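## Task

Read the ticket at the desk's front edge, which names three of the six empty labeled shelf spots. Move one yellow sponge from the desk onto each of those three spots so it sits over that spot's label and nothing of it reaches beyond the midpoint toward a neighbouring label. Nothing new may end up on the floor. The robot must not tip over or finish leaning. Each sponge must stay put by itself, without the robot holding it, at the end.

## Robot and tools

Robot: a Hello Robot Stretch 3 with one arm. A two-wheel base (0.33 m long, 0.34 m wide) carries a mast with a lift; the single arm telescopes out to the robot's RIGHT, so reaching forward means driving the base. Turns pivot about the point between the wheels, 0.05 m behind the front edge. A loose object may occasionally get nudged by outside forces.

Frames: base frame has its origin on the floor between the drive wheels, x forward, y left, z up. Odometry frame is the base frame at the scene's start; heading is positive leftward, -3.142 to 3.142, and counts wheel slip as motion. hand_pose is reported in the base frame at the closed-fingertip point.

execute_actions takes "actions", a list run in order (empty list just returns a result with images). Each action may have "robot", "steps" (1 to 450 control steps at 30 per second; default 1) and "until" (ends the action early once all its conditions hold; needs steps). {"steps": n} alone waits. If any part of a call is invalid or out of range, nothing in it runs.
"robot" is one command, a list of up to 8 commands executed in sequence (a queue, which may include {"pause_s": s}, s at most 15), or {"stop": true}, which brakes everything and clears the queue. A command may hold:
- "base": exactly one of {"translate_m": d}, a relative straight drive in metres from where the base is when that command begins, forward positive, |d| at most 1; or {"rotate_rad": a}, a relative turn in place in radians, left (counter-clockwise seen from above) positive, |a| at most 3.2. No sideways motion.
- "joints": absolute targets by name; unnamed joints keep their targets. lift_m 0 to 1.1 (arm height); arm_m 0 to 0.52 (extension); wrist_yaw_rad -1.345 to 4.42 (0 along the arm, positive swings toward the front, 3.0 folds over the base); wrist_pitch_rad -1.57 to 0.451 (0 level, negative tips fingers down); wrist_roll_rad -2.911 to 2.911 (0 fingers side by side); gripper_m -0.089 to 0.179 (bigger is wider; real fingertip gap is about 0.007 less when nearly shut, 0.025 less when fully open, zero below 0.007); head_pan_rad -3.953 to 1.73 (0 forward, positive left, -1.57 faces along the arm); head_tilt_rad -1.53 to 0.419 (negative looks down).
- "contact_limits": {"arm_m": e}, effort percent 1 to 100 at which the arm halts; smaller is gentler, too small halts immediately. Valid until arm_m's next command.
Motions in one command start together and keep running across later actions; a new command overrides at once and discards the rest of an older queue.
To wait for everything to settle, use "steps": 450 with "until": {"robot": {"status": "ended"}}. Other conditions compare fields, e.g. {"lift_m": [">", 0.3]} or {"base_status": ["!=", "moving"]}; readings compare at three decimals, translate_m/rotate_rad at four. {"any": {"status": "ended"}} fires when the first motion or queue finishes.

zoom_image: "camera" (head_camera, nav_camera or wrist_camera) and "region" [x0, y0, x1, y1] in that camera's latest image pixels, top-left origin, at most 504 by 504. Head images are 896x504, nav 672x504, wrist 644x364. head_camera and nav_camera move with the head pan/tilt; wrist_camera rides on the gripper.

finished_scene: "scene", the number of the scene being closed. Irreversible; its result reports success and gives the next task. Only call it once every motion has ended and objects rest on their own.

Results: base_status and joint_status per part: moving, done (within tolerance of goal), off_target (stopped short, may still push), contact_stop (arm or lift hit something and went slack), time_out, stopped, not_commanded, torque_fault (wrist servo shut off about 10 s; joint limp, goals refused). The base bracket shows distance moved vs goal. measured_speeds, motor_effort (percent, peak in brackets, noisy and biased), refusals count, queue (idle/running/done/dropped/stopped) and queue_left. Lines starting refused:, dropped: or replaced: explain what failed. robot.on_its_own appears when the robot changed a goal itself, a joint is slack or off, a resting motor shows unusual effort (likely load or contact), or base_tilt deviates 3 degrees or more. lidar_m: 12 ranges in 30-degree sectors, first straight ahead, counting counter-clockwise, at 0.17 m height; '-' means nothing seen. wrist_depth_mm and head_depth_mm are 7x7 median depths (head one in its sideways image).

Gripping: command gripper_m below the object's width to grip; to let go, open at least 0.02 beyond the contact value. Neither the reading nor done proves a grasp; check images. Over-squeezing lets the stall guard weaken grip.

Speed: base is fast (0.30 m/s, 1.9 rad/s) only with lift_m under 0.30, arm_m under 0.03 and wrist_yaw_rad above 2.54; otherwise 0.10 m/s and 0.63 rad/s.

Self-collision: fold or unfold the wrist only with lift_m 0.32 to 0.95, wrist_pitch_rad -0.4 and roll near 0; once folded, lift may drop to 0.25. With yaw below -0.4 keep pitch at -0.5 or lower.

Balance and care: pushing into something solid with the gripper higher than about 0.45 m can tip the robot, more so with a raised contact limit or a repeated push after a contact_stop. Do not drive while gripping or pressing on something fixed. If the base snags furniture (especially reversing), reverse the last move in small steps; if tilted, free the gripper and lower lift_m to about 0.2. Avoid drops, slams, hard pushes, wrist overloads and knocking items to the floor.

Each tool is called after "Call:" by a JSON object that holds its "name" and its "arguments".

## Session

Call:
{"name": "execute_actions", "arguments": {"actions": []}}

Scene clock: 0.00 s.
robot.base_odometry: x=+0.000 y=+0.000 heading=+0.000 (m, m, rad; robot's odometry frame)
robot.turned_by_wheels: +0.000 (rad since the last result)
robot.turned_by_imu: +0.000 (rad since the last result)
robot.base_tilt: forward=+0.1 right=-0.6 (deg)
robot.lidar_m: 2.00 2.06 2.64 2.80 2.76 1.88 1.75 1.78 1.35 1.14 1.09 2.18
robot.head_depth_mm: 1644 2045 2035 2021 2007 1969 1971 / 1659 2045 2006 1991 1965 1959 1951 / 1670 2045 2003 1987 1959 1934 1957 / 1671 2028 1986 1960 1967 1942 1919 / 1683 2004 1988 1973 1936 1926 1922 / 1693 1989 1972 1974 1942 1936 1912 / 1696 1985 1983 1958 1956 1922 1899
robot.base_status: not_commanded
robot.joint_positions: lift_m=+0.406 arm_m=-0.003 wrist_yaw_rad=+2.835 wrist_pitch_rad=-0.560 wrist_roll_rad=+0.006 gripper_m=+0.037 head_pan_rad=-0.020 head_tilt_rad=-0.024
robot.joint_goals: lift_m=+0.406 arm_m=-0.003 wrist_yaw_rad=+2.835 wrist_pitch_rad=-0.560 wrist_roll_rad=+0.006 gripper_m=+0.037 head_pan_rad=-0.020 head_tilt_rad=-0.024
robot.joint_status: lift_m=not_commanded arm_m=not_commanded wrist_yaw_rad=not_commanded wrist_pitch_rad=not_commanded wrist_roll_rad=not_commanded gripper_m=not_commanded head_pan_rad=not_commanded head_tilt_rad=not_commanded
robot.measured_speeds: translate_m=+0.000 rotate_rad=+0.000 lift_m=+0.000 arm_m=+0.000 wrist_yaw_rad=+0.000 wrist_pitch_rad=+0.000 wrist_roll_rad=+0.000 head_pan_rad=+0.000 head_tilt_rad=+0.000
robot: refusals=0 queue=idle queue_left=0
robot.motor_effort: left_wheel=+0 right_wheel=+1 lift_m=+24 arm_m=+0 wrist_yaw_rad=+0 wrist_pitch_rad=+5 wrist_roll_rad=+0 gripper_m=+1 head_pan_rad=+0 head_tilt_rad=+3 (%)
robot.hand_pose: x=+0.0404 y=+0.0525 z=+0.3883 quat_wxyz=(+0.298, +0.703, +0.089, +0.640) (m; robot's base frame)
robot.wrist_depth_mm: - - - - - - - / - - - - - - - / 861 919 886 921 903 965 946 / 741 - 758 769 783 780 779 / 659 623 679 657 681 661 680 / 557 566 - 571 573 584 587 / 502 - - 523 520 520 511
pictures: head_camera (sideways: a quarter turn clockwise sets it upright), nav_camera (sideways: a quarter turn counterclockwise sets it upright), wrist_camera
Images, in order (width x height): head_camera 896x504, nav_camera 672x504, wrist_camera 644x364.

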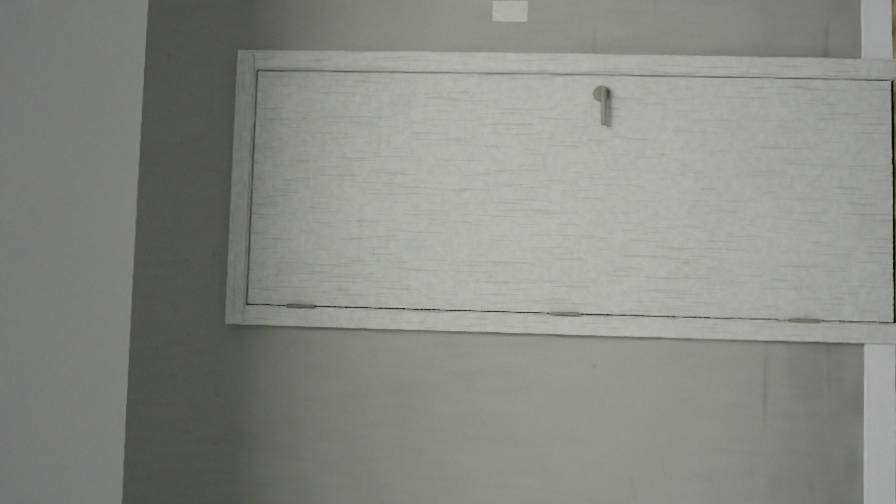

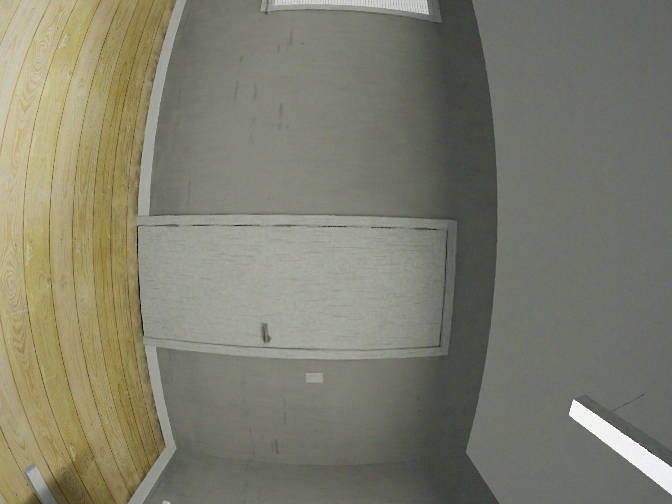

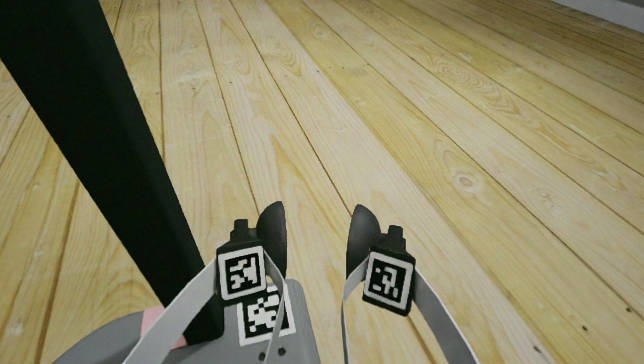

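Call:
{"name": "execute_actions", "arguments": {"actions": [{"robot":{"joints":{"head_pan_rad":-1.57,"head_tilt_rad":-0.4}},"steps":200,"until":{"robot":{"status":"ended"}}}]}}

Scene clock: 1.40 s.
robot.base_odometry: x=+0.000 y=+0.000 heading=+0.000 (m, m, rad; robot's odometry frame)
robot.turned_by_wheels: +0.000 (rad since the last result)
robot.turned_by_imu: +0.000 (rad since the last result)
robot.base_tilt: forward=+0.1 right=-0.6 (deg)
robot.lidar_m: 2.00 2.07 2.65 2.81 2.76 1.87 1.75 1.78 1.35 1.14 1.10 2.17
robot.head_depth_mm: 1430 1530 1633 1701 1130 1624 1421 / 1429 1520 1641 1698 1099 1816 1432 / 1434 1528 1636 1699 1121 1836 1423 / 1412 1525 1610 1696 1098 1823 1420 / 1404 1524 1627 1687 1117 1712 1427 / 1405 1526 1608 1679 1099 1689 1428 / 1430 1521 1599 1690 1123 1679 1419
robot.base_status: not_commanded
robot.joint_positions: lift_m=+0.406 arm_m=-0.003 wrist_yaw_rad=+2.835 wrist_pitch_rad=-0.560 wrist_roll_rad=+0.006 gripper_m=+0.037 head_pan_rad=-1.563 head_tilt_rad=-0.395
robot.joint_goals: lift_m=+0.406 arm_m=-0.003 wrist_yaw_rad=+2.835 wrist_pitch_rad=-0.560 wrist_roll_rad=+0.006 gripper_m=+0.037 head_pan_rad=-1.570 head_tilt_rad=-0.400
robot.joint_status: lift_m=not_commanded arm_m=not_commanded wrist_yaw_rad=not_commanded wrist_pitch_rad=not_commanded wrist_roll_rad=not_commanded gripper_m=not_commanded head_pan_rad=done head_tilt_rad=done
robot.measured_speeds: translate_m=+0.000 rotate_rad=+0.000 lift_m=+0.000 arm_m=+0.000 wrist_yaw_rad=+0.000 wrist_pitch_rad=+0.000 wrist_roll_rad=+0.000 head_pan_rad=+0.000 head_tilt_rad=+0.000
robot: refusals=0 queue=done queue_left=0
robot.motor_effort: left_wheel=+0(0) right_wheel=+0(0) lift_m=+23(23) arm_m=+1(0) wrist_yaw_rad=+0(0) wrist_pitch_rad=+6(6) wrist_roll_rad=+0(0) gripper_m=+0(0) head_pan_rad=-6(53) head_tilt_rad=-4(34) (%)
robot.hand_pose: x=+0.0404 y=+0.0525 z=+0.3883 quat_wxyz=(+0.298, +0.703, +0.089, +0.640) (m; robot's base frame)
robot.wrist_depth_mm: - - - - - - - / - - - - - - - / 878 871 862 900 919 941 914 / 739 - 751 743 756 787 773 / 652 626 690 673 675 668 666 / 550 567 - 577 576 594 580 / 508 - - 514 509 509 508
pictures: head_camera (sideways: a quarter turn clockwise sets it upright), nav_camera (sideways: a quarter turn counterclockwise sets it upright), wrist_camera
camera_calibration (this result's frames):
head_camera: T_world_to_cam=[[-0.0120871, 0.348207, -0.93734, 1.23277], [0.997578, 0.0684201, 0.0125531, -0.0136846], [0.068504, -0.934917, -0.348191, 0.405845], [0, 0, 0, 1]] pos_world=[0.000750169, -0.048893, 1.29701]
nav_camera: T_world_to_cam=[[0.0235469, -0.337587, 0.941, -1.18335], [-0.998969, -0.0444965, 0.00903416, 0.043472], [0.0388214, -0.940242, -0.338287, 0.401119], [0, 0, 0, 1]] pos_world=[0.0557193, -0.0204001, 1.24883]
Images, in order (width x height): head_camera 896x504, nav_camera 672x504, wrist_camera 644x364.

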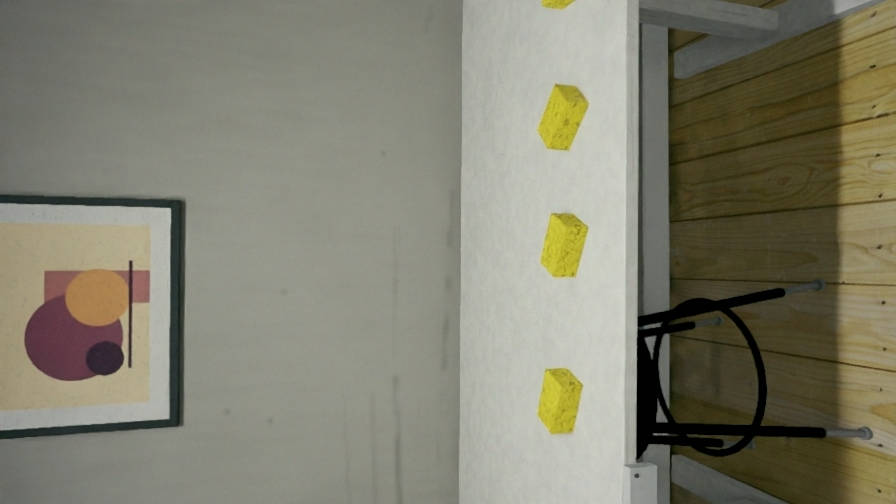

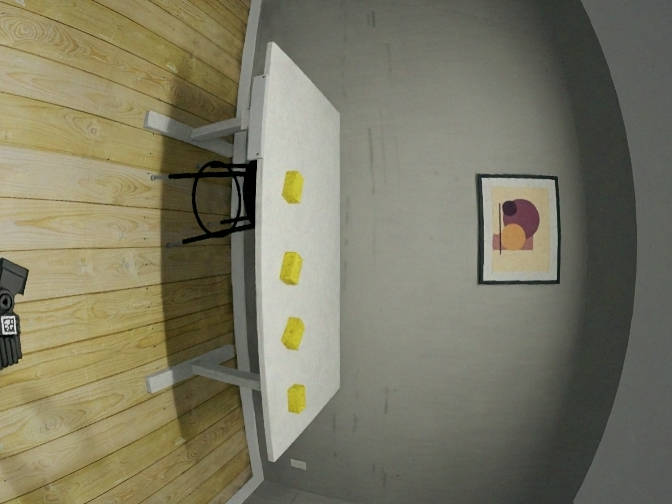

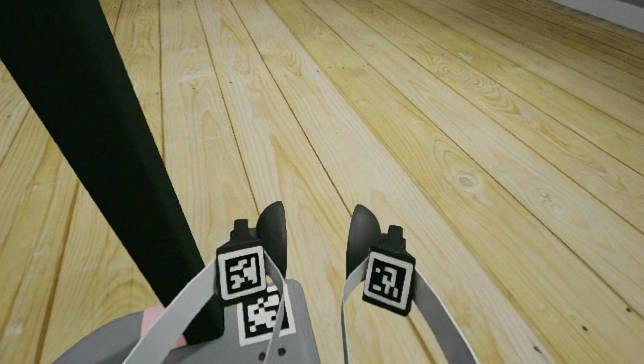

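Call:
{"name": "execute_actions", "arguments": {"actions": [{"robot":{"joints":{"head_pan_rad":-1.1,"head_tilt_rad":-0.5}},"steps":200,"until":{"robot":{"status":"ended"}}}]}}

Call:
{"name": "execute_actions", "arguments": {"actions": [{"robot":{"joints":{"head_pan_rad":1.57,"head_tilt_rad":-0.3}},"steps":200,"until":{"robot":{"status":"ended"}}}]}}

Scene clock: 2.57 s.
robot.base_odometry: x=+0.000 y=+0.000 heading=+0.000 (m, m, rad; robot's odometry frame)
robot.turned_by_wheels: +0.000 (rad since the last result)
robot.turned_by_imu: +0.000 (rad since the last result)
robot.base_tilt: forward=+0.0 right=-0.7 (deg)
robot.lidar_m: 2.00 2.07 2.64 2.81 2.76 1.87 1.75 1.78 1.35 1.13 1.10 2.18
robot.head_depth_mm: 1343 1456 1568 1392 1051 1645 1318 / 1416 1535 1637 1396 1106 1588 1317 / 1493 1626 1739 1397 1320 1592 1320 / 1558 1684 1824 1390 1657 1637 1312 / 1640 1779 1956 1393 1981 1633 1315 / 1726 1866 2065 2216 2140 1634 1320 / 1822 1989 2179 2461 2158 1650 1310
robot.base_status: not_commanded
robot.joint_positions: lift_m=+0.406 arm_m=-0.003 wrist_yaw_rad=+2.835 wrist_pitch_rad=-0.560 wrist_roll_rad=+0.006 gripper_m=+0.037 head_pan_rad=-1.107 head_tilt_rad=-0.494
robot.joint_goals: lift_m=+0.406 arm_m=-0.003 wrist_yaw_rad=+2.835 wrist_pitch_rad=-0.560 wrist_roll_rad=+0.006 gripper_m=+0.037 head_pan_rad=-1.100 head_tilt_rad=-0.500
robot.joint_status: lift_m=not_commanded arm_m=not_commanded wrist_yaw_rad=not_commanded wrist_pitch_rad=not_commanded wrist_roll_rad=not_commanded gripper_m=not_commanded head_pan_rad=done head_tilt_rad=done
robot.measured_speeds: translate_m=+0.000 rotate_rad=+0.000 lift_m=+0.000 arm_m=+0.000 wrist_yaw_rad=+0.000 wrist_pitch_rad=+0.000 wrist_roll_rad=+0.000 head_pan_rad=+0.000 head_tilt_rad=+0.000
robot: refusals=0 queue=done queue_left=0
robot.motor_effort: left_wheel=+0(0) right_wheel=+1(1) lift_m=+23(23) arm_m=+1(1) wrist_yaw_rad=-1(0) wrist_pitch_rad=+6(6) wrist_roll_rad=+0(0) gripper_m=+1(0) head_pan_rad=+5(41) head_tilt_rad=-4(19) (%)
robot.hand_pose: x=+0.0404 y=+0.0525 z=+0.3883 quat_wxyz=(+0.298, +0.703, +0.089, +0.640) (m; robot's base frame)
robot.wrist_depth_mm: - - - - - - - / - - - - - - - / 885 914 894 907 938 939 953 / 723 - 767 766 775 770 787 / 640 622 681 663 677 677 674 / 555 570 - 577 576 587 581 / 507 - - 504 507 522 524
pictures: head_camera (sideways: a quarter turn clockwise sets it upright), nav_camera (sideways: a quarter turn counterclockwise sets it upright), wrist_camera
camera_calibration (this result's frames):
head_camera: T_world_to_cam=[[-0.20456, 0.38843, -0.898486, 1.18325], [0.866436, 0.498948, 0.0184404, -0.0205473], [0.455461, -0.774709, -0.438614, 0.521154], [0, 0, 0, 1]] pos_world=[0.0224818, -0.0456131, 1.2921]
nav_camera: T_world_to_cam=[[0.210363, -0.374219, 0.903165, -1.13511], [-0.877207, -0.480081, 0.00539876, 0.0474631], [0.431573, -0.793399, -0.429259, 0.517109], [0, 0, 0, 1]] pos_world=[0.0572501, 0.00827919, 1.24691]
Images, in order (width x height): head_camera 896x504, nav_camera 672x504, wrist_camera 644x364.

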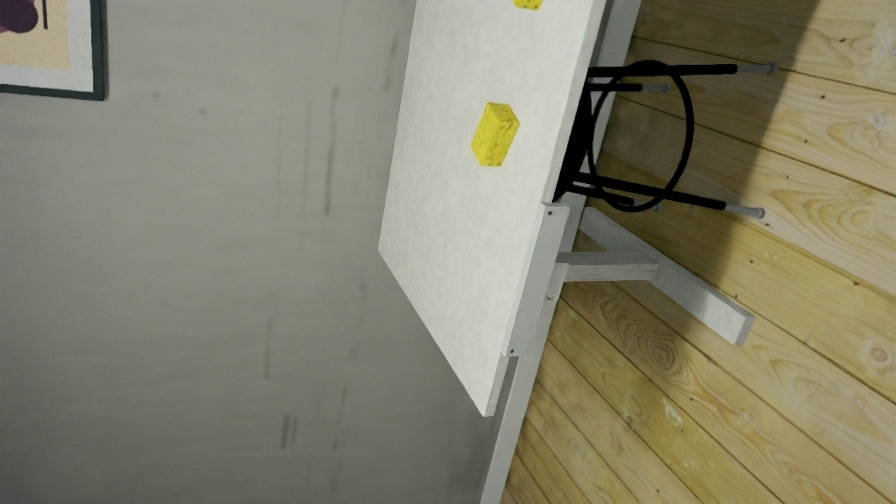

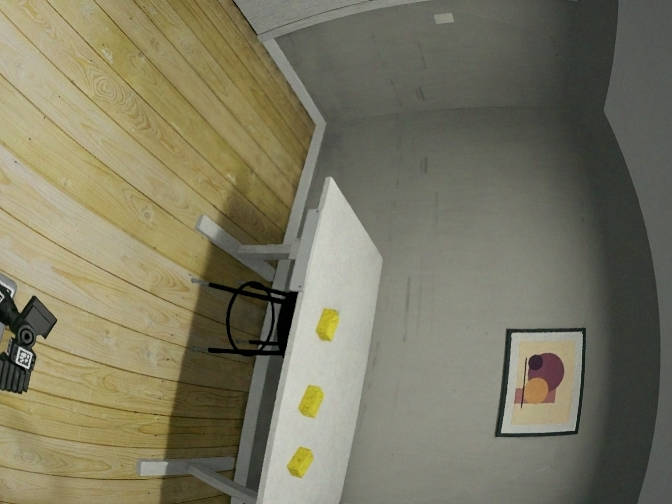

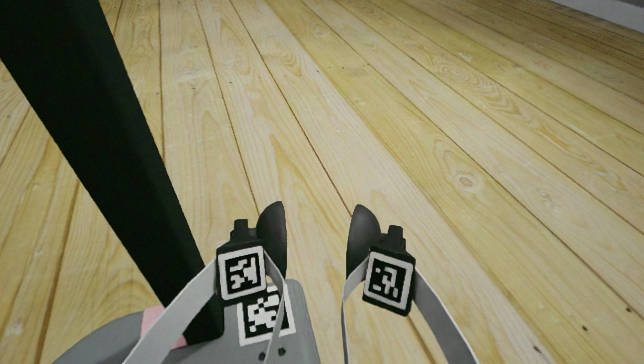

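Scene clock: 4.37 s.
robot.base_odometry: x=+0.000 y=+0.000 heading=+0.000 (m, m, rad; robot's odometry frame)
robot.turned_by_wheels: +0.000 (rad since the last result)
robot.turned_by_imu: -0.001 (rad since the last result)
robot.base_tilt: forward=+0.0 right=-0.5 (deg)
robot.lidar_m: 2.00 2.06 2.64 2.81 2.75 1.87 1.75 1.78 1.35 1.14 1.10 2.18
robot.head_depth_mm: 2732 2856 3021 3191 2961 2042 1538 / 2712 2882 2962 3155 3022 2046 1537 / 2712 2832 2984 3116 3006 2018 1544 / 2801 2877 2985 3145 2969 2028 1535 / 2747 2860 3013 3147 2951 2023 1533 / 2743 2867 2984 3071 2906 2008 1529 / 2703 2854 2946 3046 2919 2026 1527
robot.base_status: not_commanded
robot.joint_positions: lift_m=+0.406 arm_m=-0.003 wrist_yaw_rad=+2.835 wrist_pitch_rad=-0.560 wrist_roll_rad=+0.006 gripper_m=+0.037 head_pan_rad=+1.563 head_tilt_rad=-0.310
robot.joint_goals: lift_m=+0.406 arm_m=-0.003 wrist_yaw_rad=+2.835 wrist_pitch_rad=-0.560 wrist_roll_rad=+0.006 gripper_m=+0.037 head_pan_rad=+1.570 head_tilt_rad=-0.300
robot.joint_status: lift_m=not_commanded arm_m=not_commanded wrist_yaw_rad=not_commanded wrist_pitch_rad=not_commanded wrist_roll_rad=not_commanded gripper_m=not_commanded head_pan_rad=done head_tilt_rad=done
robot.measured_speeds: translate_m=+0.000 rotate_rad=+0.000 lift_m=+0.000 arm_m=+0.000 wrist_yaw_rad=+0.000 wrist_pitch_rad=+0.000 wrist_roll_rad=+0.000 head_pan_rad=+0.000 head_tilt_rad=+0.000
robot: refusals=0 queue=done queue_left=0
robot.motor_effort: left_wheel=+0(1) right_wheel=+0(1) lift_m=+24(24) arm_m=+0(1) wrist_yaw_rad=+0(0) wrist_pitch_rad=+6(6) wrist_roll_rad=+0(0) gripper_m=+1(1) head_pan_rad=+5(56) head_tilt_rad=+7(29) (%)
robot.hand_pose: x=+0.0404 y=+0.0525 z=+0.3883 quat_wxyz=(+0.298, +0.703, +0.089, +0.640) (m; robot's base frame)
robot.wrist_depth_mm: - - - - - - - / - - - - - - - / 874 922 909 945 916 941 968 / 742 - 772 765 776 753 801 / 634 622 666 654 686 654 676 / 567 563 - 574 572 577 583 / 504 - - 518 508 524 522
pictures: head_camera (sideways: a quarter turn clockwise sets it upright), nav_camera (sideways: a quarter turn counterclockwise sets it upright), wrist_camera
camera_calibration (this result's frames):
head_camera: T_world_to_cam=[[0.00714203, -0.26758, -0.963509, 1.26683], [-0.998555, -0.0532377, 0.00738305, 0.00522159], [-0.0532706, 0.962064, -0.267574, 0.301667], [0, 0, 0, 1]] pos_world=[0.0122363, 0.0490339, 1.30128]
nav_camera: T_world_to_cam=[[-0.018773, 0.256873, 0.966263, -1.21608], [0.999547, 0.0275497, 0.0120958, 0.0272939], [-0.0235132, 0.966052, -0.257274, 0.296062], [0, 0, 0, 1]] pos_world=[-0.0431498, 0.025616, 1.2509]
wrist_camera: T_world_to_cam=[[0.961714, -0.273334, 0.0198874, -0.0392056], [-0.171778, -0.657754, -0.733384, 0.35682], [0.21354, 0.701889, -0.679524, 0.384781], [0, 0, 0, 1]] pos_world=[0.0168323, -0.0460902, 0.523933]
Images, in order (width x height): head_camera 896x504, nav_camera 672x504, wrist_camera 644x364.

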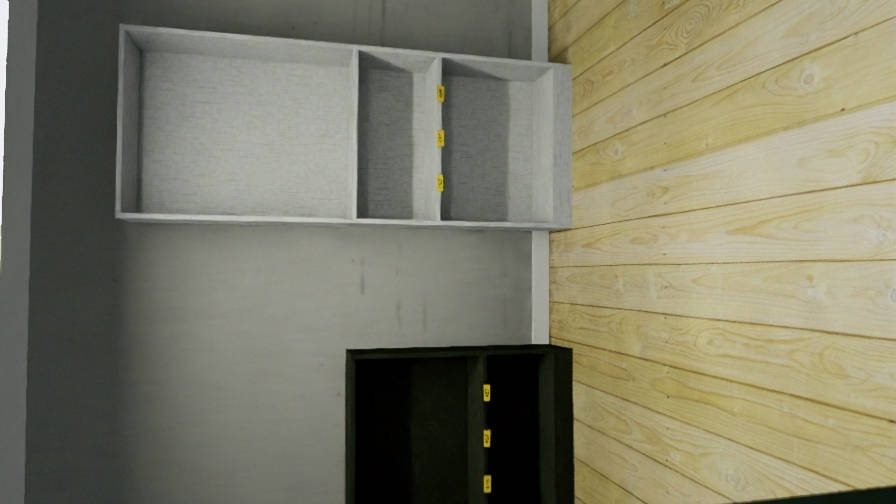

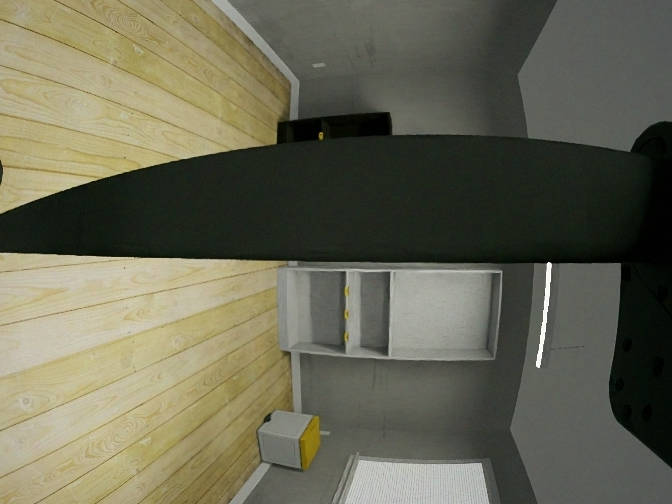

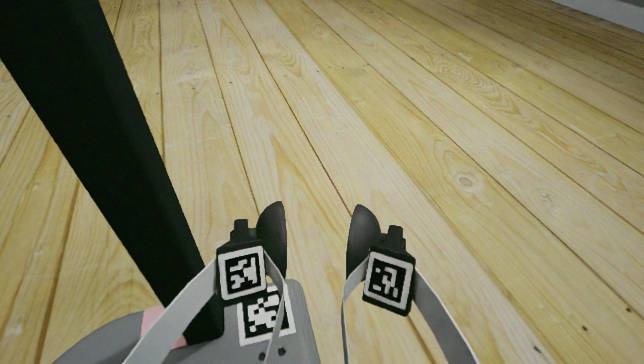

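Call:
{"name": "zoom_image", "arguments": {"camera": "head_camera", "region": [400, 60, 520, 220]}}

Call:
{"name": "zoom_image", "arguments": {"camera": "head_camera", "region": [430, 360, 550, 504]}}

Region (400, 60, 520, 220) of head_camera's 896x504 image, scaled by 3.150, with more detail than that image has; it fills the left 378 columns of this view, and the rest is white.

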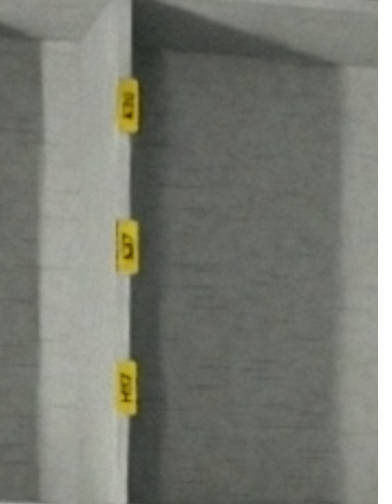

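Region (430, 360, 550, 504) of head_camera's 896x504 image, scaled by 3.500, with more detail than that image has.

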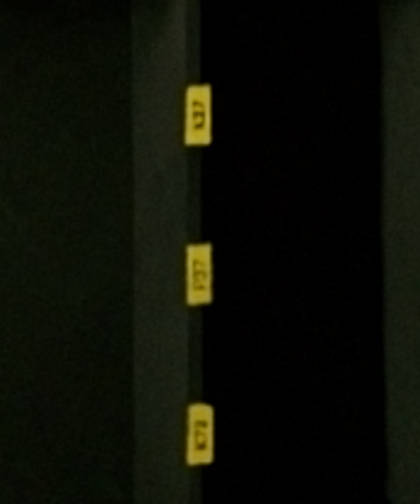

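Call:
{"name": "execute_actions", "arguments": {"actions": [{"robot":{"base":{"rotate_rad":-0.9},"joints":{"lift_m":0.8,"wrist_pitch_rad":-0.4,"head_pan_rad":-1.2,"head_tilt_rad":-0.8}},"steps":200,"until":{"robot":{"base_status":["!=","moving"]}}},{"robot":{"base":{"translate_m":0.52},"joints":{"wrist_yaw_rad":0,"gripper_m":0.17}},"steps":300,"until":{"robot":{"base_status":["!=","moving"]}}},{"robot":{"base":{"rotate_rad":0.9}},"steps":200,"until":{"robot":{"status":"ended"}}}]}}

Scene clock: 18.73 s.
robot.base_odometry: x=+0.323 y=-0.407 heading=+0.000 (m, m, rad; robot's odometry frame)
robot.turned_by_wheels: +0.000 (rad since the last result)
robot.turned_by_imu: -0.003 (rad since the last result)
robot.base_tilt: forward=+0.0 right=-0.6 (deg)
robot.lidar_m: 1.73 1.76 2.27 3.25 3.22 2.18 2.04 1.98 1.16 0.60 0.87 1.64
robot.head_depth_mm: 1000 1119 1104 848 685 - - / 1027 1164 1114 846 706 1309 1129 / 1067 1213 1112 847 706 1282 1138 / 1108 1267 1122 854 730 1329 1138 / 1154 1321 1169 854 753 1302 1142 / 1195 1377 1618 854 1499 1322 1141 / 1256 1452 1722 1909 1588 1328 1134
robot.base_status: done (rotate_rad +0.8999 of +0.9000)
robot.joint_positions: lift_m=+0.799 arm_m=-0.003 wrist_yaw_rad=+0.003 wrist_pitch_rad=-0.422 wrist_roll_rad=+0.006 gripper_m=+0.170 head_pan_rad=-1.193 head_tilt_rad=-0.790
robot.joint_goals: lift_m=+0.800 arm_m=-0.003 wrist_yaw_rad=+0.000 wrist_pitch_rad=-0.400 wrist_roll_rad=+0.006 gripper_m=+0.170 head_pan_rad=-1.200 head_tilt_rad=-0.800
robot.joint_status: lift_m=done arm_m=not_commanded wrist_yaw_rad=done wrist_pitch_rad=done wrist_roll_rad=not_commanded gripper_m=done head_pan_rad=done head_tilt_rad=done
robot.measured_speeds: translate_m=+0.000 rotate_rad=+0.000 lift_m=+0.000 arm_m=+0.000 wrist_yaw_rad=+0.000 wrist_pitch_rad=+0.000 wrist_roll_rad=+0.000 head_pan_rad=+0.000 head_tilt_rad=+0.000
robot: refusals=0 queue=done queue_left=0
robot.motor_effort: left_wheel=-3(9) right_wheel=+3(6) lift_m=+32(33) arm_m=+0(1) wrist_yaw_rad=-2(2) wrist_pitch_rad=+9(13) wrist_roll_rad=+0(0) gripper_m=+1(98) head_pan_rad=-4(54) head_tilt_rad=-6(42) (%)
robot.hand_pose: x=-0.0209 y=-0.3662 z=+0.8114 quat_wxyz=(+0.690, +0.149, -0.693, -0.148) (m; robot's base frame)
robot.wrist_depth_mm: 880 916 906 898 908 926 973 / 613 623 635 663 680 689 717 / 452 466 435 399 480 410 503 / 350 355 361 366 370 377 381 / 291 294 297 301 302 319 309 / - 284 - - - - 951 / 905 933 973 945 990 - -
pictures: head_camera (sideways: a quarter turn clockwise sets it upright), nav_camera (sideways: a quarter turn counterclockwise sets it upright), wrist_camera
camera_calibration (this result's frames):
head_camera: T_world_to_cam=[[-0.260379, 0.63092, -0.730851, 0.965028], [0.908931, 0.415487, 0.0348524, -0.0421627], [0.325648, -0.655218, -0.681647, 0.838131], [0, 0, 0, 1]] pos_world=[0.0166607, -0.0421783, 1.27807]
nav_camera: T_world_to_cam=[[0.268046, -0.618941, 0.738284, -0.920488], [-0.915126, -0.403128, -0.00571165, 0.0621588], [0.301158, -0.674091, -0.674466, 0.836923], [0, 0, 0, 1]] pos_world=[0.0515702, 0.0194924, 1.24441]
wrist_camera: T_world_to_cam=[[-0.999286, -0.0293492, 0.0237812, -0.0579121], [-0.0362872, 0.570904, -0.820214, 0.904385], [0.0104959, -0.820492, -0.571562, 0.329846], [0, 0, 0, 1]] pos_world=[-0.0285152, -0.247381, 0.931694]
Images, in order (width x height): head_camera 896x504, nav_camera 672x504, wrist_camera 644x364.

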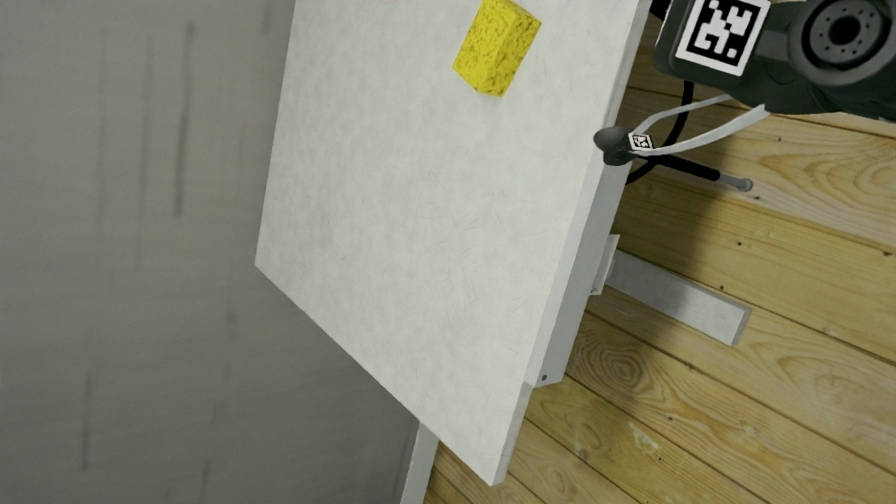

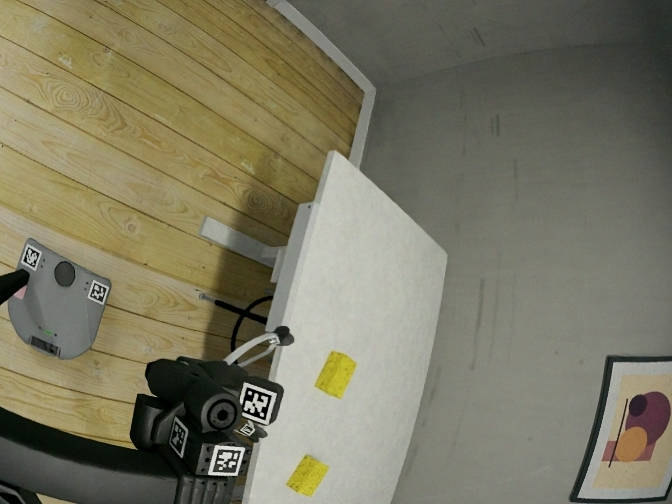

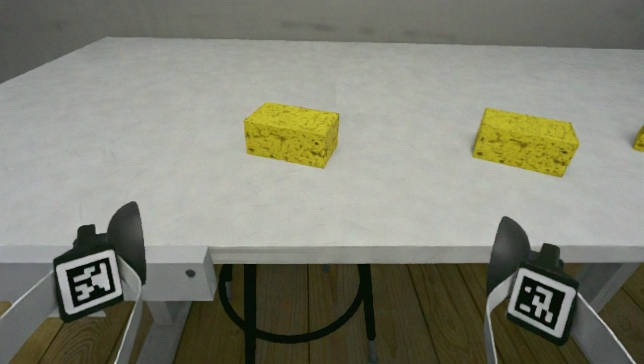

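Call:
{"name": "execute_actions", "arguments": {"actions": [{"robot":[{"joints":{"wrist_yaw_rad":1.0,"gripper_m":0.05,"wrist_pitch_rad":0.1}},{"joints":{"lift_m":0.5}}],"steps":300,"until":{"robot":{"status":"ended"}}}]}}

Scene clock: 24.23 s.
robot.base_odometry: x=+0.323 y=-0.407 heading=+0.000 (m, m, rad; robot's odometry frame)
robot.turned_by_wheels: +0.000 (rad since the last result)
robot.turned_by_imu: -0.002 (rad since the last result)
robot.base_tilt: forward=+0.0 right=-0.6 (deg)
robot.lidar_m: 1.72 1.75 2.27 3.26 3.24 2.18 2.04 1.98 1.17 0.60 0.87 1.64
robot.head_depth_mm: 995 1123 1101 846 683 1285 1132 / 1031 1164 1108 845 705 1297 1128 / 1069 1209 1111 851 707 1292 1161 / 1108 1268 1118 852 728 1343 1161 / 1146 1317 1169 850 750 1311 1134 / 1199 1387 1624 855 1507 1318 1138 / 1247 1452 1714 1886 1587 1325 1144
robot.base_status: done (rotate_rad +0.8999 of +0.9000)
robot.joint_positions: lift_m=+0.501 arm_m=-0.003 wrist_yaw_rad=+0.997 wrist_pitch_rad=+0.075 wrist_roll_rad=+0.006 gripper_m=+0.050 head_pan_rad=-1.193 head_tilt_rad=-0.790
robot.joint_goals: lift_m=+0.500 arm_m=-0.003 wrist_yaw_rad=+1.000 wrist_pitch_rad=+0.100 wrist_roll_rad=+0.006 gripper_m=+0.050 head_pan_rad=-1.200 head_tilt_rad=-0.800
robot.joint_status: lift_m=done arm_m=not_commanded wrist_yaw_rad=done wrist_pitch_rad=done wrist_roll_rad=not_commanded gripper_m=done head_pan_rad=done head_tilt_rad=done
robot.measured_speeds: translate_m=+0.000 rotate_rad=+0.000 lift_m=+0.000 arm_m=+0.000 wrist_yaw_rad=+0.000 wrist_pitch_rad=+0.000 wrist_roll_rad=+0.000 head_pan_rad=+0.000 head_tilt_rad=+0.000
robot: refusals=0 queue=done queue_left=0
robot.motor_effort: left_wheel=-3(3) right_wheel=+3(3) lift_m=+14(32) arm_m=+0(0) wrist_yaw_rad=+2(4) wrist_pitch_rad=+12(14) wrist_roll_rad=+0(0) gripper_m=+0(99) head_pan_rad=-4(3) head_tilt_rad=-6(6) (%)
robot.hand_pose: x=+0.1947 y=-0.2821 z=+0.6343 quat_wxyz=(+0.607, +0.316, -0.635, +0.360) (m; robot's base frame)
robot.wrist_depth_mm: - - - - - - 821 / - - - - - 963 772 / - - - 442 278 219 180 / - - - - 292 247 782 / - - - - - 945 834 / - - - - - 934 838 / - - - - - 961 867
pictures: head_camera (sideways: a quarter turn clockwise sets it upright), nav_camera (sideways: a quarter turn counterclockwise sets it upright), wrist_camera
camera_calibration (this result's frames):
head_camera: T_world_to_cam=[[-0.260379, 0.63092, -0.730851, 0.965028], [0.908931, 0.415487, 0.0348524, -0.0421627], [0.325648, -0.655218, -0.681647, 0.838131], [0, 0, 0, 1]] pos_world=[0.0166607, -0.0421783, 1.27807]
nav_camera: T_world_to_cam=[[0.268046, -0.618941, 0.738284, -0.920488], [-0.915126, -0.403128, -0.00571165, 0.0621588], [0.301158, -0.674091, -0.674466, 0.836923], [0, 0, 0, 1]] pos_world=[0.0515702, 0.0194924, 1.24441]
wrist_camera: T_world_to_cam=[[-0.532423, -0.845809, 0.0336546, -0.163272], [-0.112727, 0.0314435, -0.993128, 0.691354], [0.838939, -0.532558, -0.112087, -0.0760717], [0, 0, 0, 1]] pos_world=[0.0548245, -0.200348, 0.683571]
Images, in order (width x height): head_camera 896x504, nav_camera 672x504, wrist_camera 644x364.

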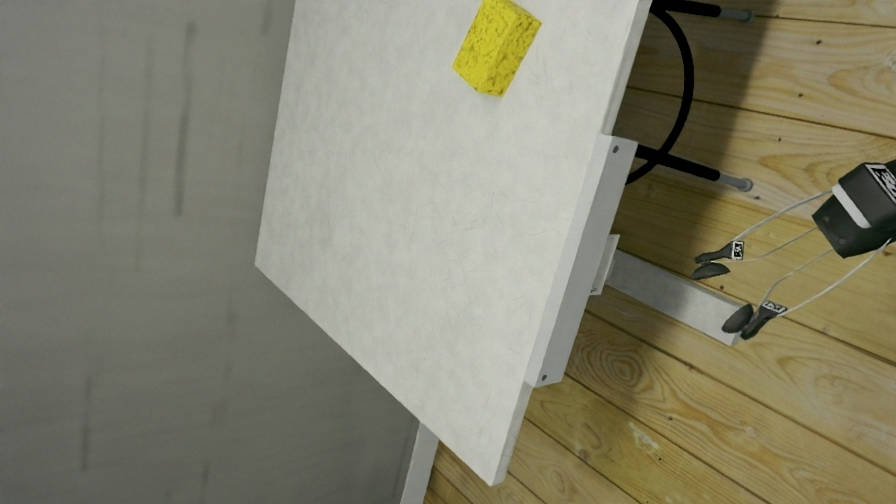

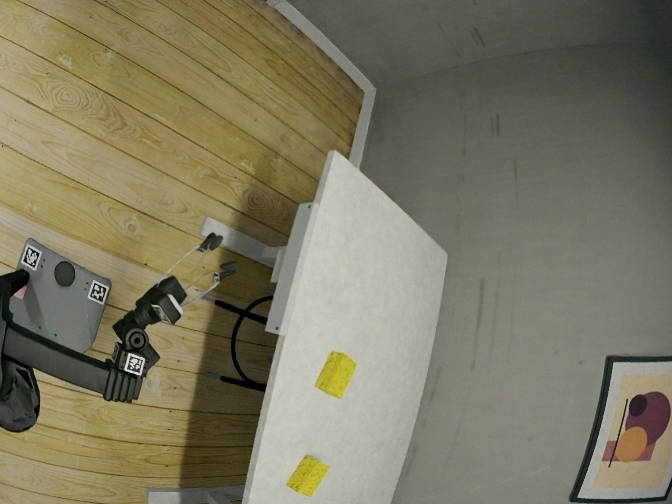

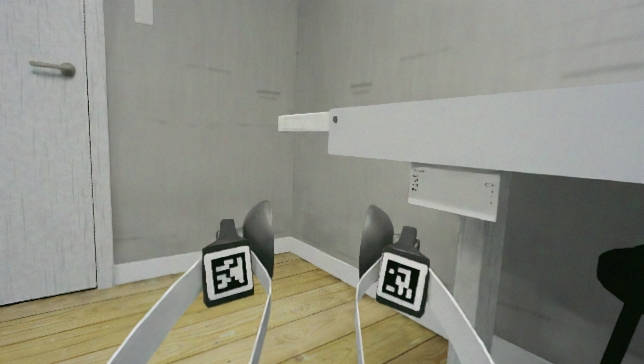

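Call:
{"name": "zoom_image", "arguments": {"camera": "wrist_camera", "region": [390, 150, 520, 230]}}

Region (390, 150, 520, 230) of wrist_camera's 644x364 image, scaled by 3.877; it fills the top 310 rows of this view, and the rest is white.

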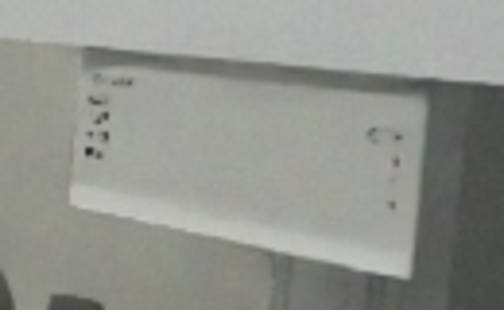

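Call:
{"name": "zoom_image", "arguments": {"camera": "head_camera", "region": [575, 225, 635, 305]}}

Region (575, 225, 635, 305) of head_camera's 896x504 image, scaled by 6.300, with more detail than that image has; it fills the left 378 columns of this view, and the rest is white.

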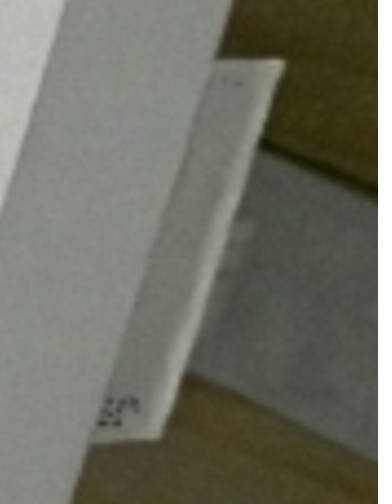

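Call:
{"name": "execute_actions", "arguments": {"actions": [{"robot":[{"base":{"translate_m":0.245},"joints":{"wrist_pitch_rad":-0.2,"gripper_m":0.17,"lift_m":0.505}},{"joints":{"wrist_yaw_rad":0.0,"arm_m":0.07}}],"steps":300,"until":{"robot":{"status":"ended"}}}]}}

Scene clock: 29.87 s.
robot.base_odometry: x=+0.568 y=-0.407 heading=+0.000 (m, m, rad; robot's odometry frame)
robot.turned_by_wheels: +0.000 (rad since the last result)
robot.turned_by_imu: -0.001 (rad since the last result)
robot.base_tilt: forward=+0.0 right=-0.5 (deg)
robot.lidar_m: 1.48 1.50 1.96 3.14 3.60 2.43 2.28 1.34 0.81 0.60 0.79 1.60
robot.head_depth_mm: 973 1097 1103 843 685 1002 1136 / 1015 1151 1106 848 686 1261 - / 1050 1187 1219 849 690 1297 1135 / 1090 1240 1432 879 751 1317 1137 / 1130 1292 1512 1768 1540 1327 1130 / 1177 1354 1605 1838 1584 1320 1132 / 1229 1421 1697 1908 1573 1328 1139
robot.base_status: done (translate_m +0.2450 of +0.2450)
robot.joint_positions: lift_m=+0.504 arm_m=+0.070 wrist_yaw_rad=+0.004 wrist_pitch_rad=-0.214 wrist_roll_rad=+0.006 gripper_m=+0.170 head_pan_rad=-1.193 head_tilt_rad=-0.790
robot.joint_goals: lift_m=+0.505 arm_m=+0.070 wrist_yaw_rad=+0.000 wrist_pitch_rad=-0.200 wrist_roll_rad=+0.006 gripper_m=+0.170 head_pan_rad=-1.200 head_tilt_rad=-0.800
robot.joint_status: lift_m=done arm_m=done wrist_yaw_rad=done wrist_pitch_rad=done wrist_roll_rad=not_commanded gripper_m=done head_pan_rad=done head_tilt_rad=done
robot.measured_speeds: translate_m=+0.000 rotate_rad=+0.000 lift_m=+0.000 arm_m=+0.000 wrist_yaw_rad=+0.000 wrist_pitch_rad=+0.000 wrist_roll_rad=+0.000 head_pan_rad=+0.000 head_tilt_rad=+0.000
robot: refusals=0 queue=done queue_left=0
robot.motor_effort: left_wheel=-3(6) right_wheel=+3(6) lift_m=+32(33) arm_m=+4(4) wrist_yaw_rad=-2(4) wrist_pitch_rad=+7(11) wrist_roll_rad=+0(0) gripper_m=+1(100) head_pan_rad=-5(3) head_tilt_rad=-6(6) (%)
robot.hand_pose: x=-0.0206 y=-0.4599 z=+0.5651 quat_wxyz=(+0.701, +0.077, -0.705, -0.075) (m; robot's base frame)
robot.wrist_depth_mm: 792 811 91 91 92 387 395 / 828 858 96 97 98 895 913 / 878 920 103 104 356 418 948 / 953 959 961 968 355 331 - / - - - - - - - / 941 938 849 918 939 953 - / 734 772 721 767 770 782 814
pictures: head_camera (sideways: a quarter turn clockwise sets it upright), nav_camera (sideways: a quarter turn counterclockwise sets it upright), wrist_camera
camera_calibration (this result's frames):
head_camera: T_world_to_cam=[[-0.260377, 0.630921, -0.730851, 0.965028], [0.908933, 0.415484, 0.0348524, -0.0421627], [0.325646, -0.655219, -0.681647, 0.838131], [0, 0, 0, 1]] pos_world=[0.0166606, -0.0421783, 1.27807]
nav_camera: T_world_to_cam=[[0.268044, -0.618942, 0.738284, -0.920488], [-0.915127, -0.403125, -0.00571165, 0.0621589], [0.301156, -0.674092, -0.674466, 0.836923], [0, 0, 0, 1]] pos_world=[0.0515703, 0.0194923, 1.24441]
wrist_camera: T_world_to_cam=[[-0.999279, -0.0247921, 0.0287527, -0.0552412], [-0.0361501, 0.389964, -0.92012, 0.729178], [0.0115992, -0.920496, -0.390579, -0.0360412], [0, 0, 0, 1]] pos_world=[-0.0284235, -0.318899, 0.658443]
Images, in order (width x height): head_camera 896x504, nav_camera 672x504, wrist_camera 644x364.

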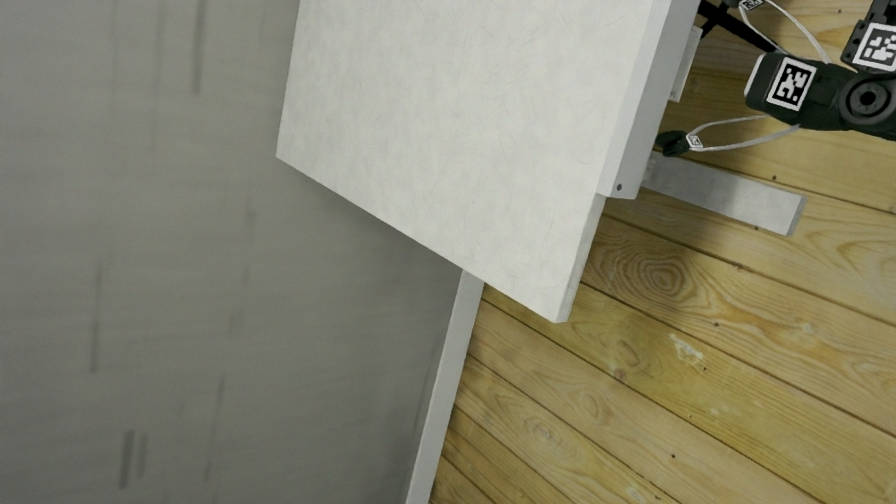

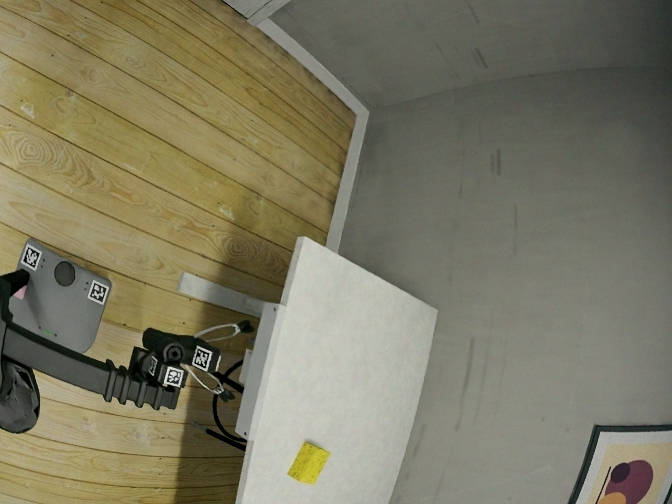

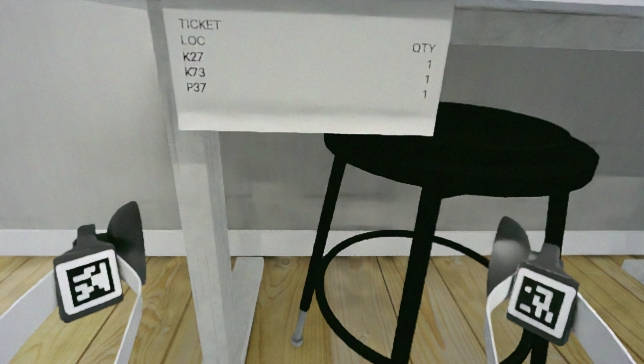

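Call:
{"name": "execute_actions", "arguments": {"actions": [{"robot":[{"base":{"translate_m":-0.212},"joints":{"wrist_pitch_rad":-0.75,"arm_m":0.0,"head_pan_rad":-1.57,"head_tilt_rad":-0.9}},{"joints":{"lift_m":0.82}},{"joints":{"wrist_pitch_rad":-0.3,"arm_m":0.08,"lift_m":0.76}}],"steps":400,"until":{"robot":{"status":"ended"}}}]}}

Scene clock: 38.70 s.
robot.base_odometry: x=+0.356 y=-0.407 heading=+0.000 (m, m, rad; robot's odometry frame)
robot.turned_by_wheels: +0.000 (rad since the last result)
robot.turned_by_imu: -0.003 (rad since the last result)
robot.base_tilt: forward=+0.1 right=-0.5 (deg)
robot.lidar_m: 1.69 1.72 2.24 3.25 3.27 2.21 2.07 1.22 1.19 0.60 0.85 1.63
robot.head_depth_mm: 1068 1178 940 756 683 - 1073 / 1067 1183 939 761 - 1204 1102 / 1057 1181 950 762 - 1208 1105 / 1063 1175 945 763 1282 1266 1102 / 1054 1169 949 764 1384 1260 1107 / 1045 1165 952 766 1340 1244 1107 / 1055 1163 955 771 1381 1265 1105
robot.base_status: done (translate_m -0.2120 of -0.2120)
robot.joint_positions: lift_m=+0.761 arm_m=+0.080 wrist_yaw_rad=+0.003 wrist_pitch_rad=-0.324 wrist_roll_rad=+0.006 gripper_m=+0.170 head_pan_rad=-1.563 head_tilt_rad=-0.889
robot.joint_goals: lift_m=+0.760 arm_m=+0.080 wrist_yaw_rad=+0.000 wrist_pitch_rad=-0.300 wrist_roll_rad=+0.006 gripper_m=+0.170 head_pan_rad=-1.570 head_tilt_rad=-0.900
robot.joint_status: lift_m=done arm_m=done wrist_yaw_rad=done wrist_pitch_rad=done wrist_roll_rad=not_commanded gripper_m=done head_pan_rad=done head_tilt_rad=done
robot.measured_speeds: translate_m=+0.000 rotate_rad=+0.000 lift_m=+0.000 arm_m=+0.000 wrist_yaw_rad=+0.000 wrist_pitch_rad=+0.000 wrist_roll_rad=+0.000 head_pan_rad=+0.000 head_tilt_rad=+0.000
robot: refusals=0 queue=done queue_left=0
robot.motor_effort: left_wheel=-3(10) right_wheel=+2(2) lift_m=+15(33) arm_m=+4(4) wrist_yaw_rad=-3(2) wrist_pitch_rad=+11(10) wrist_roll_rad=+0(0) gripper_m=+1(1) head_pan_rad=-2(34) head_tilt_rad=-7(21) (%)
robot.hand_pose: x=-0.0209 y=-0.4599 z=+0.7948 quat_wxyz=(+0.696, +0.115, -0.699, -0.114) (m; robot's base frame)
robot.wrist_depth_mm: 823 823 829 822 835 858 838 / 860 752 805 825 841 894 936 / 472 484 496 500 524 535 548 / 353 358 339 296 373 381 311 / 278 288 285 287 290 307 301 / - 233 235 239 240 241 247 / 196 198 200 203 204 204 206
pictures: head_camera (sideways: a quarter turn clockwise sets it upright), nav_camera (sideways: a quarter turn counterclockwise sets it upright), wrist_camera
camera_calibration (this result's frames):
head_camera: T_world_to_cam=[[-0.0151592, 0.750901, -0.660241, 0.871516], [0.997695, 0.0550367, 0.0396869, -0.0489934], [0.0661384, -0.658118, -0.750005, 0.928616], [0, 0, 0, 1]] pos_world=[0.000674696, -0.0405872, 1.27382]
nav_camera: T_world_to_cam=[[0.0266446, -0.743276, 0.668454, -0.828015], [-0.998979, -0.0442051, -0.00933378, 0.067385], [0.0364866, -0.667523, -0.743695, 0.928575], [0, 0, 0, 1]] pos_world=[0.0554977, 0.00738002, 1.24469]
wrist_camera: T_world_to_cam=[[-0.999297, -0.026764, 0.0262594, -0.0610526], [-0.0359901, 0.488254, -0.871959, 0.947456], [0.0105159, -0.872291, -0.488874, 0.153961], [0, 0, 0, 1]] pos_world=[-0.0285298, -0.329934, 0.903014]
Images, in order (width x height): head_camera 896x504, nav_camera 672x504, wrist_camera 644x364.

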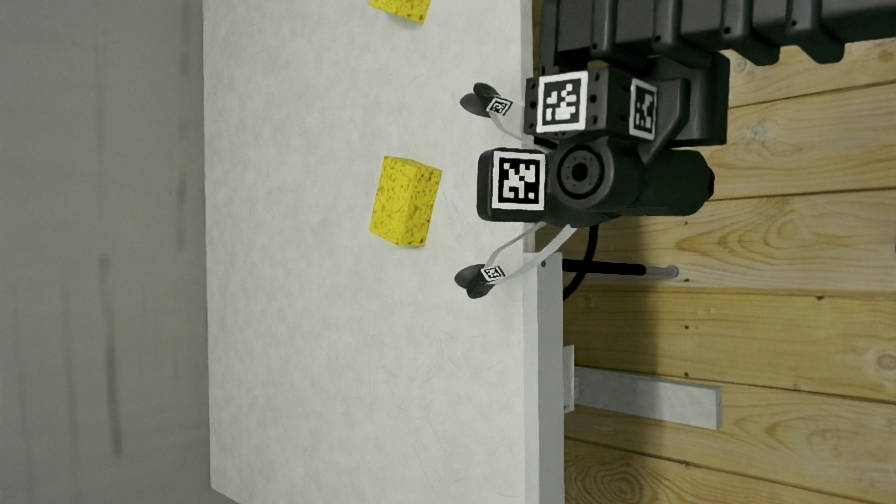

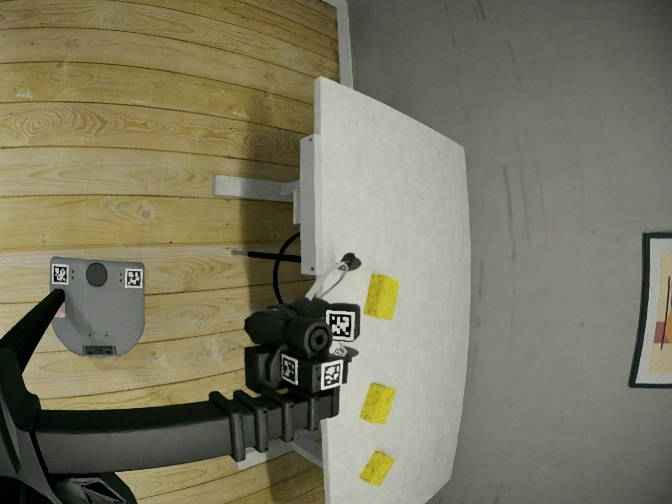

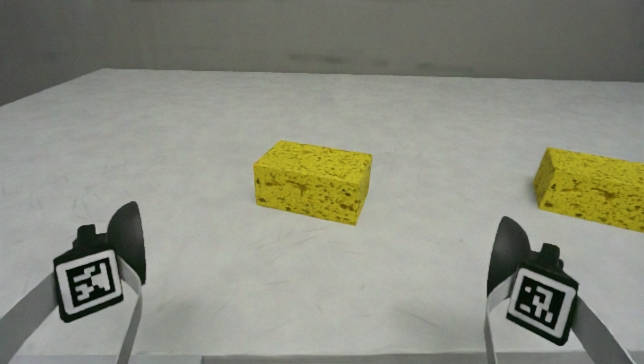

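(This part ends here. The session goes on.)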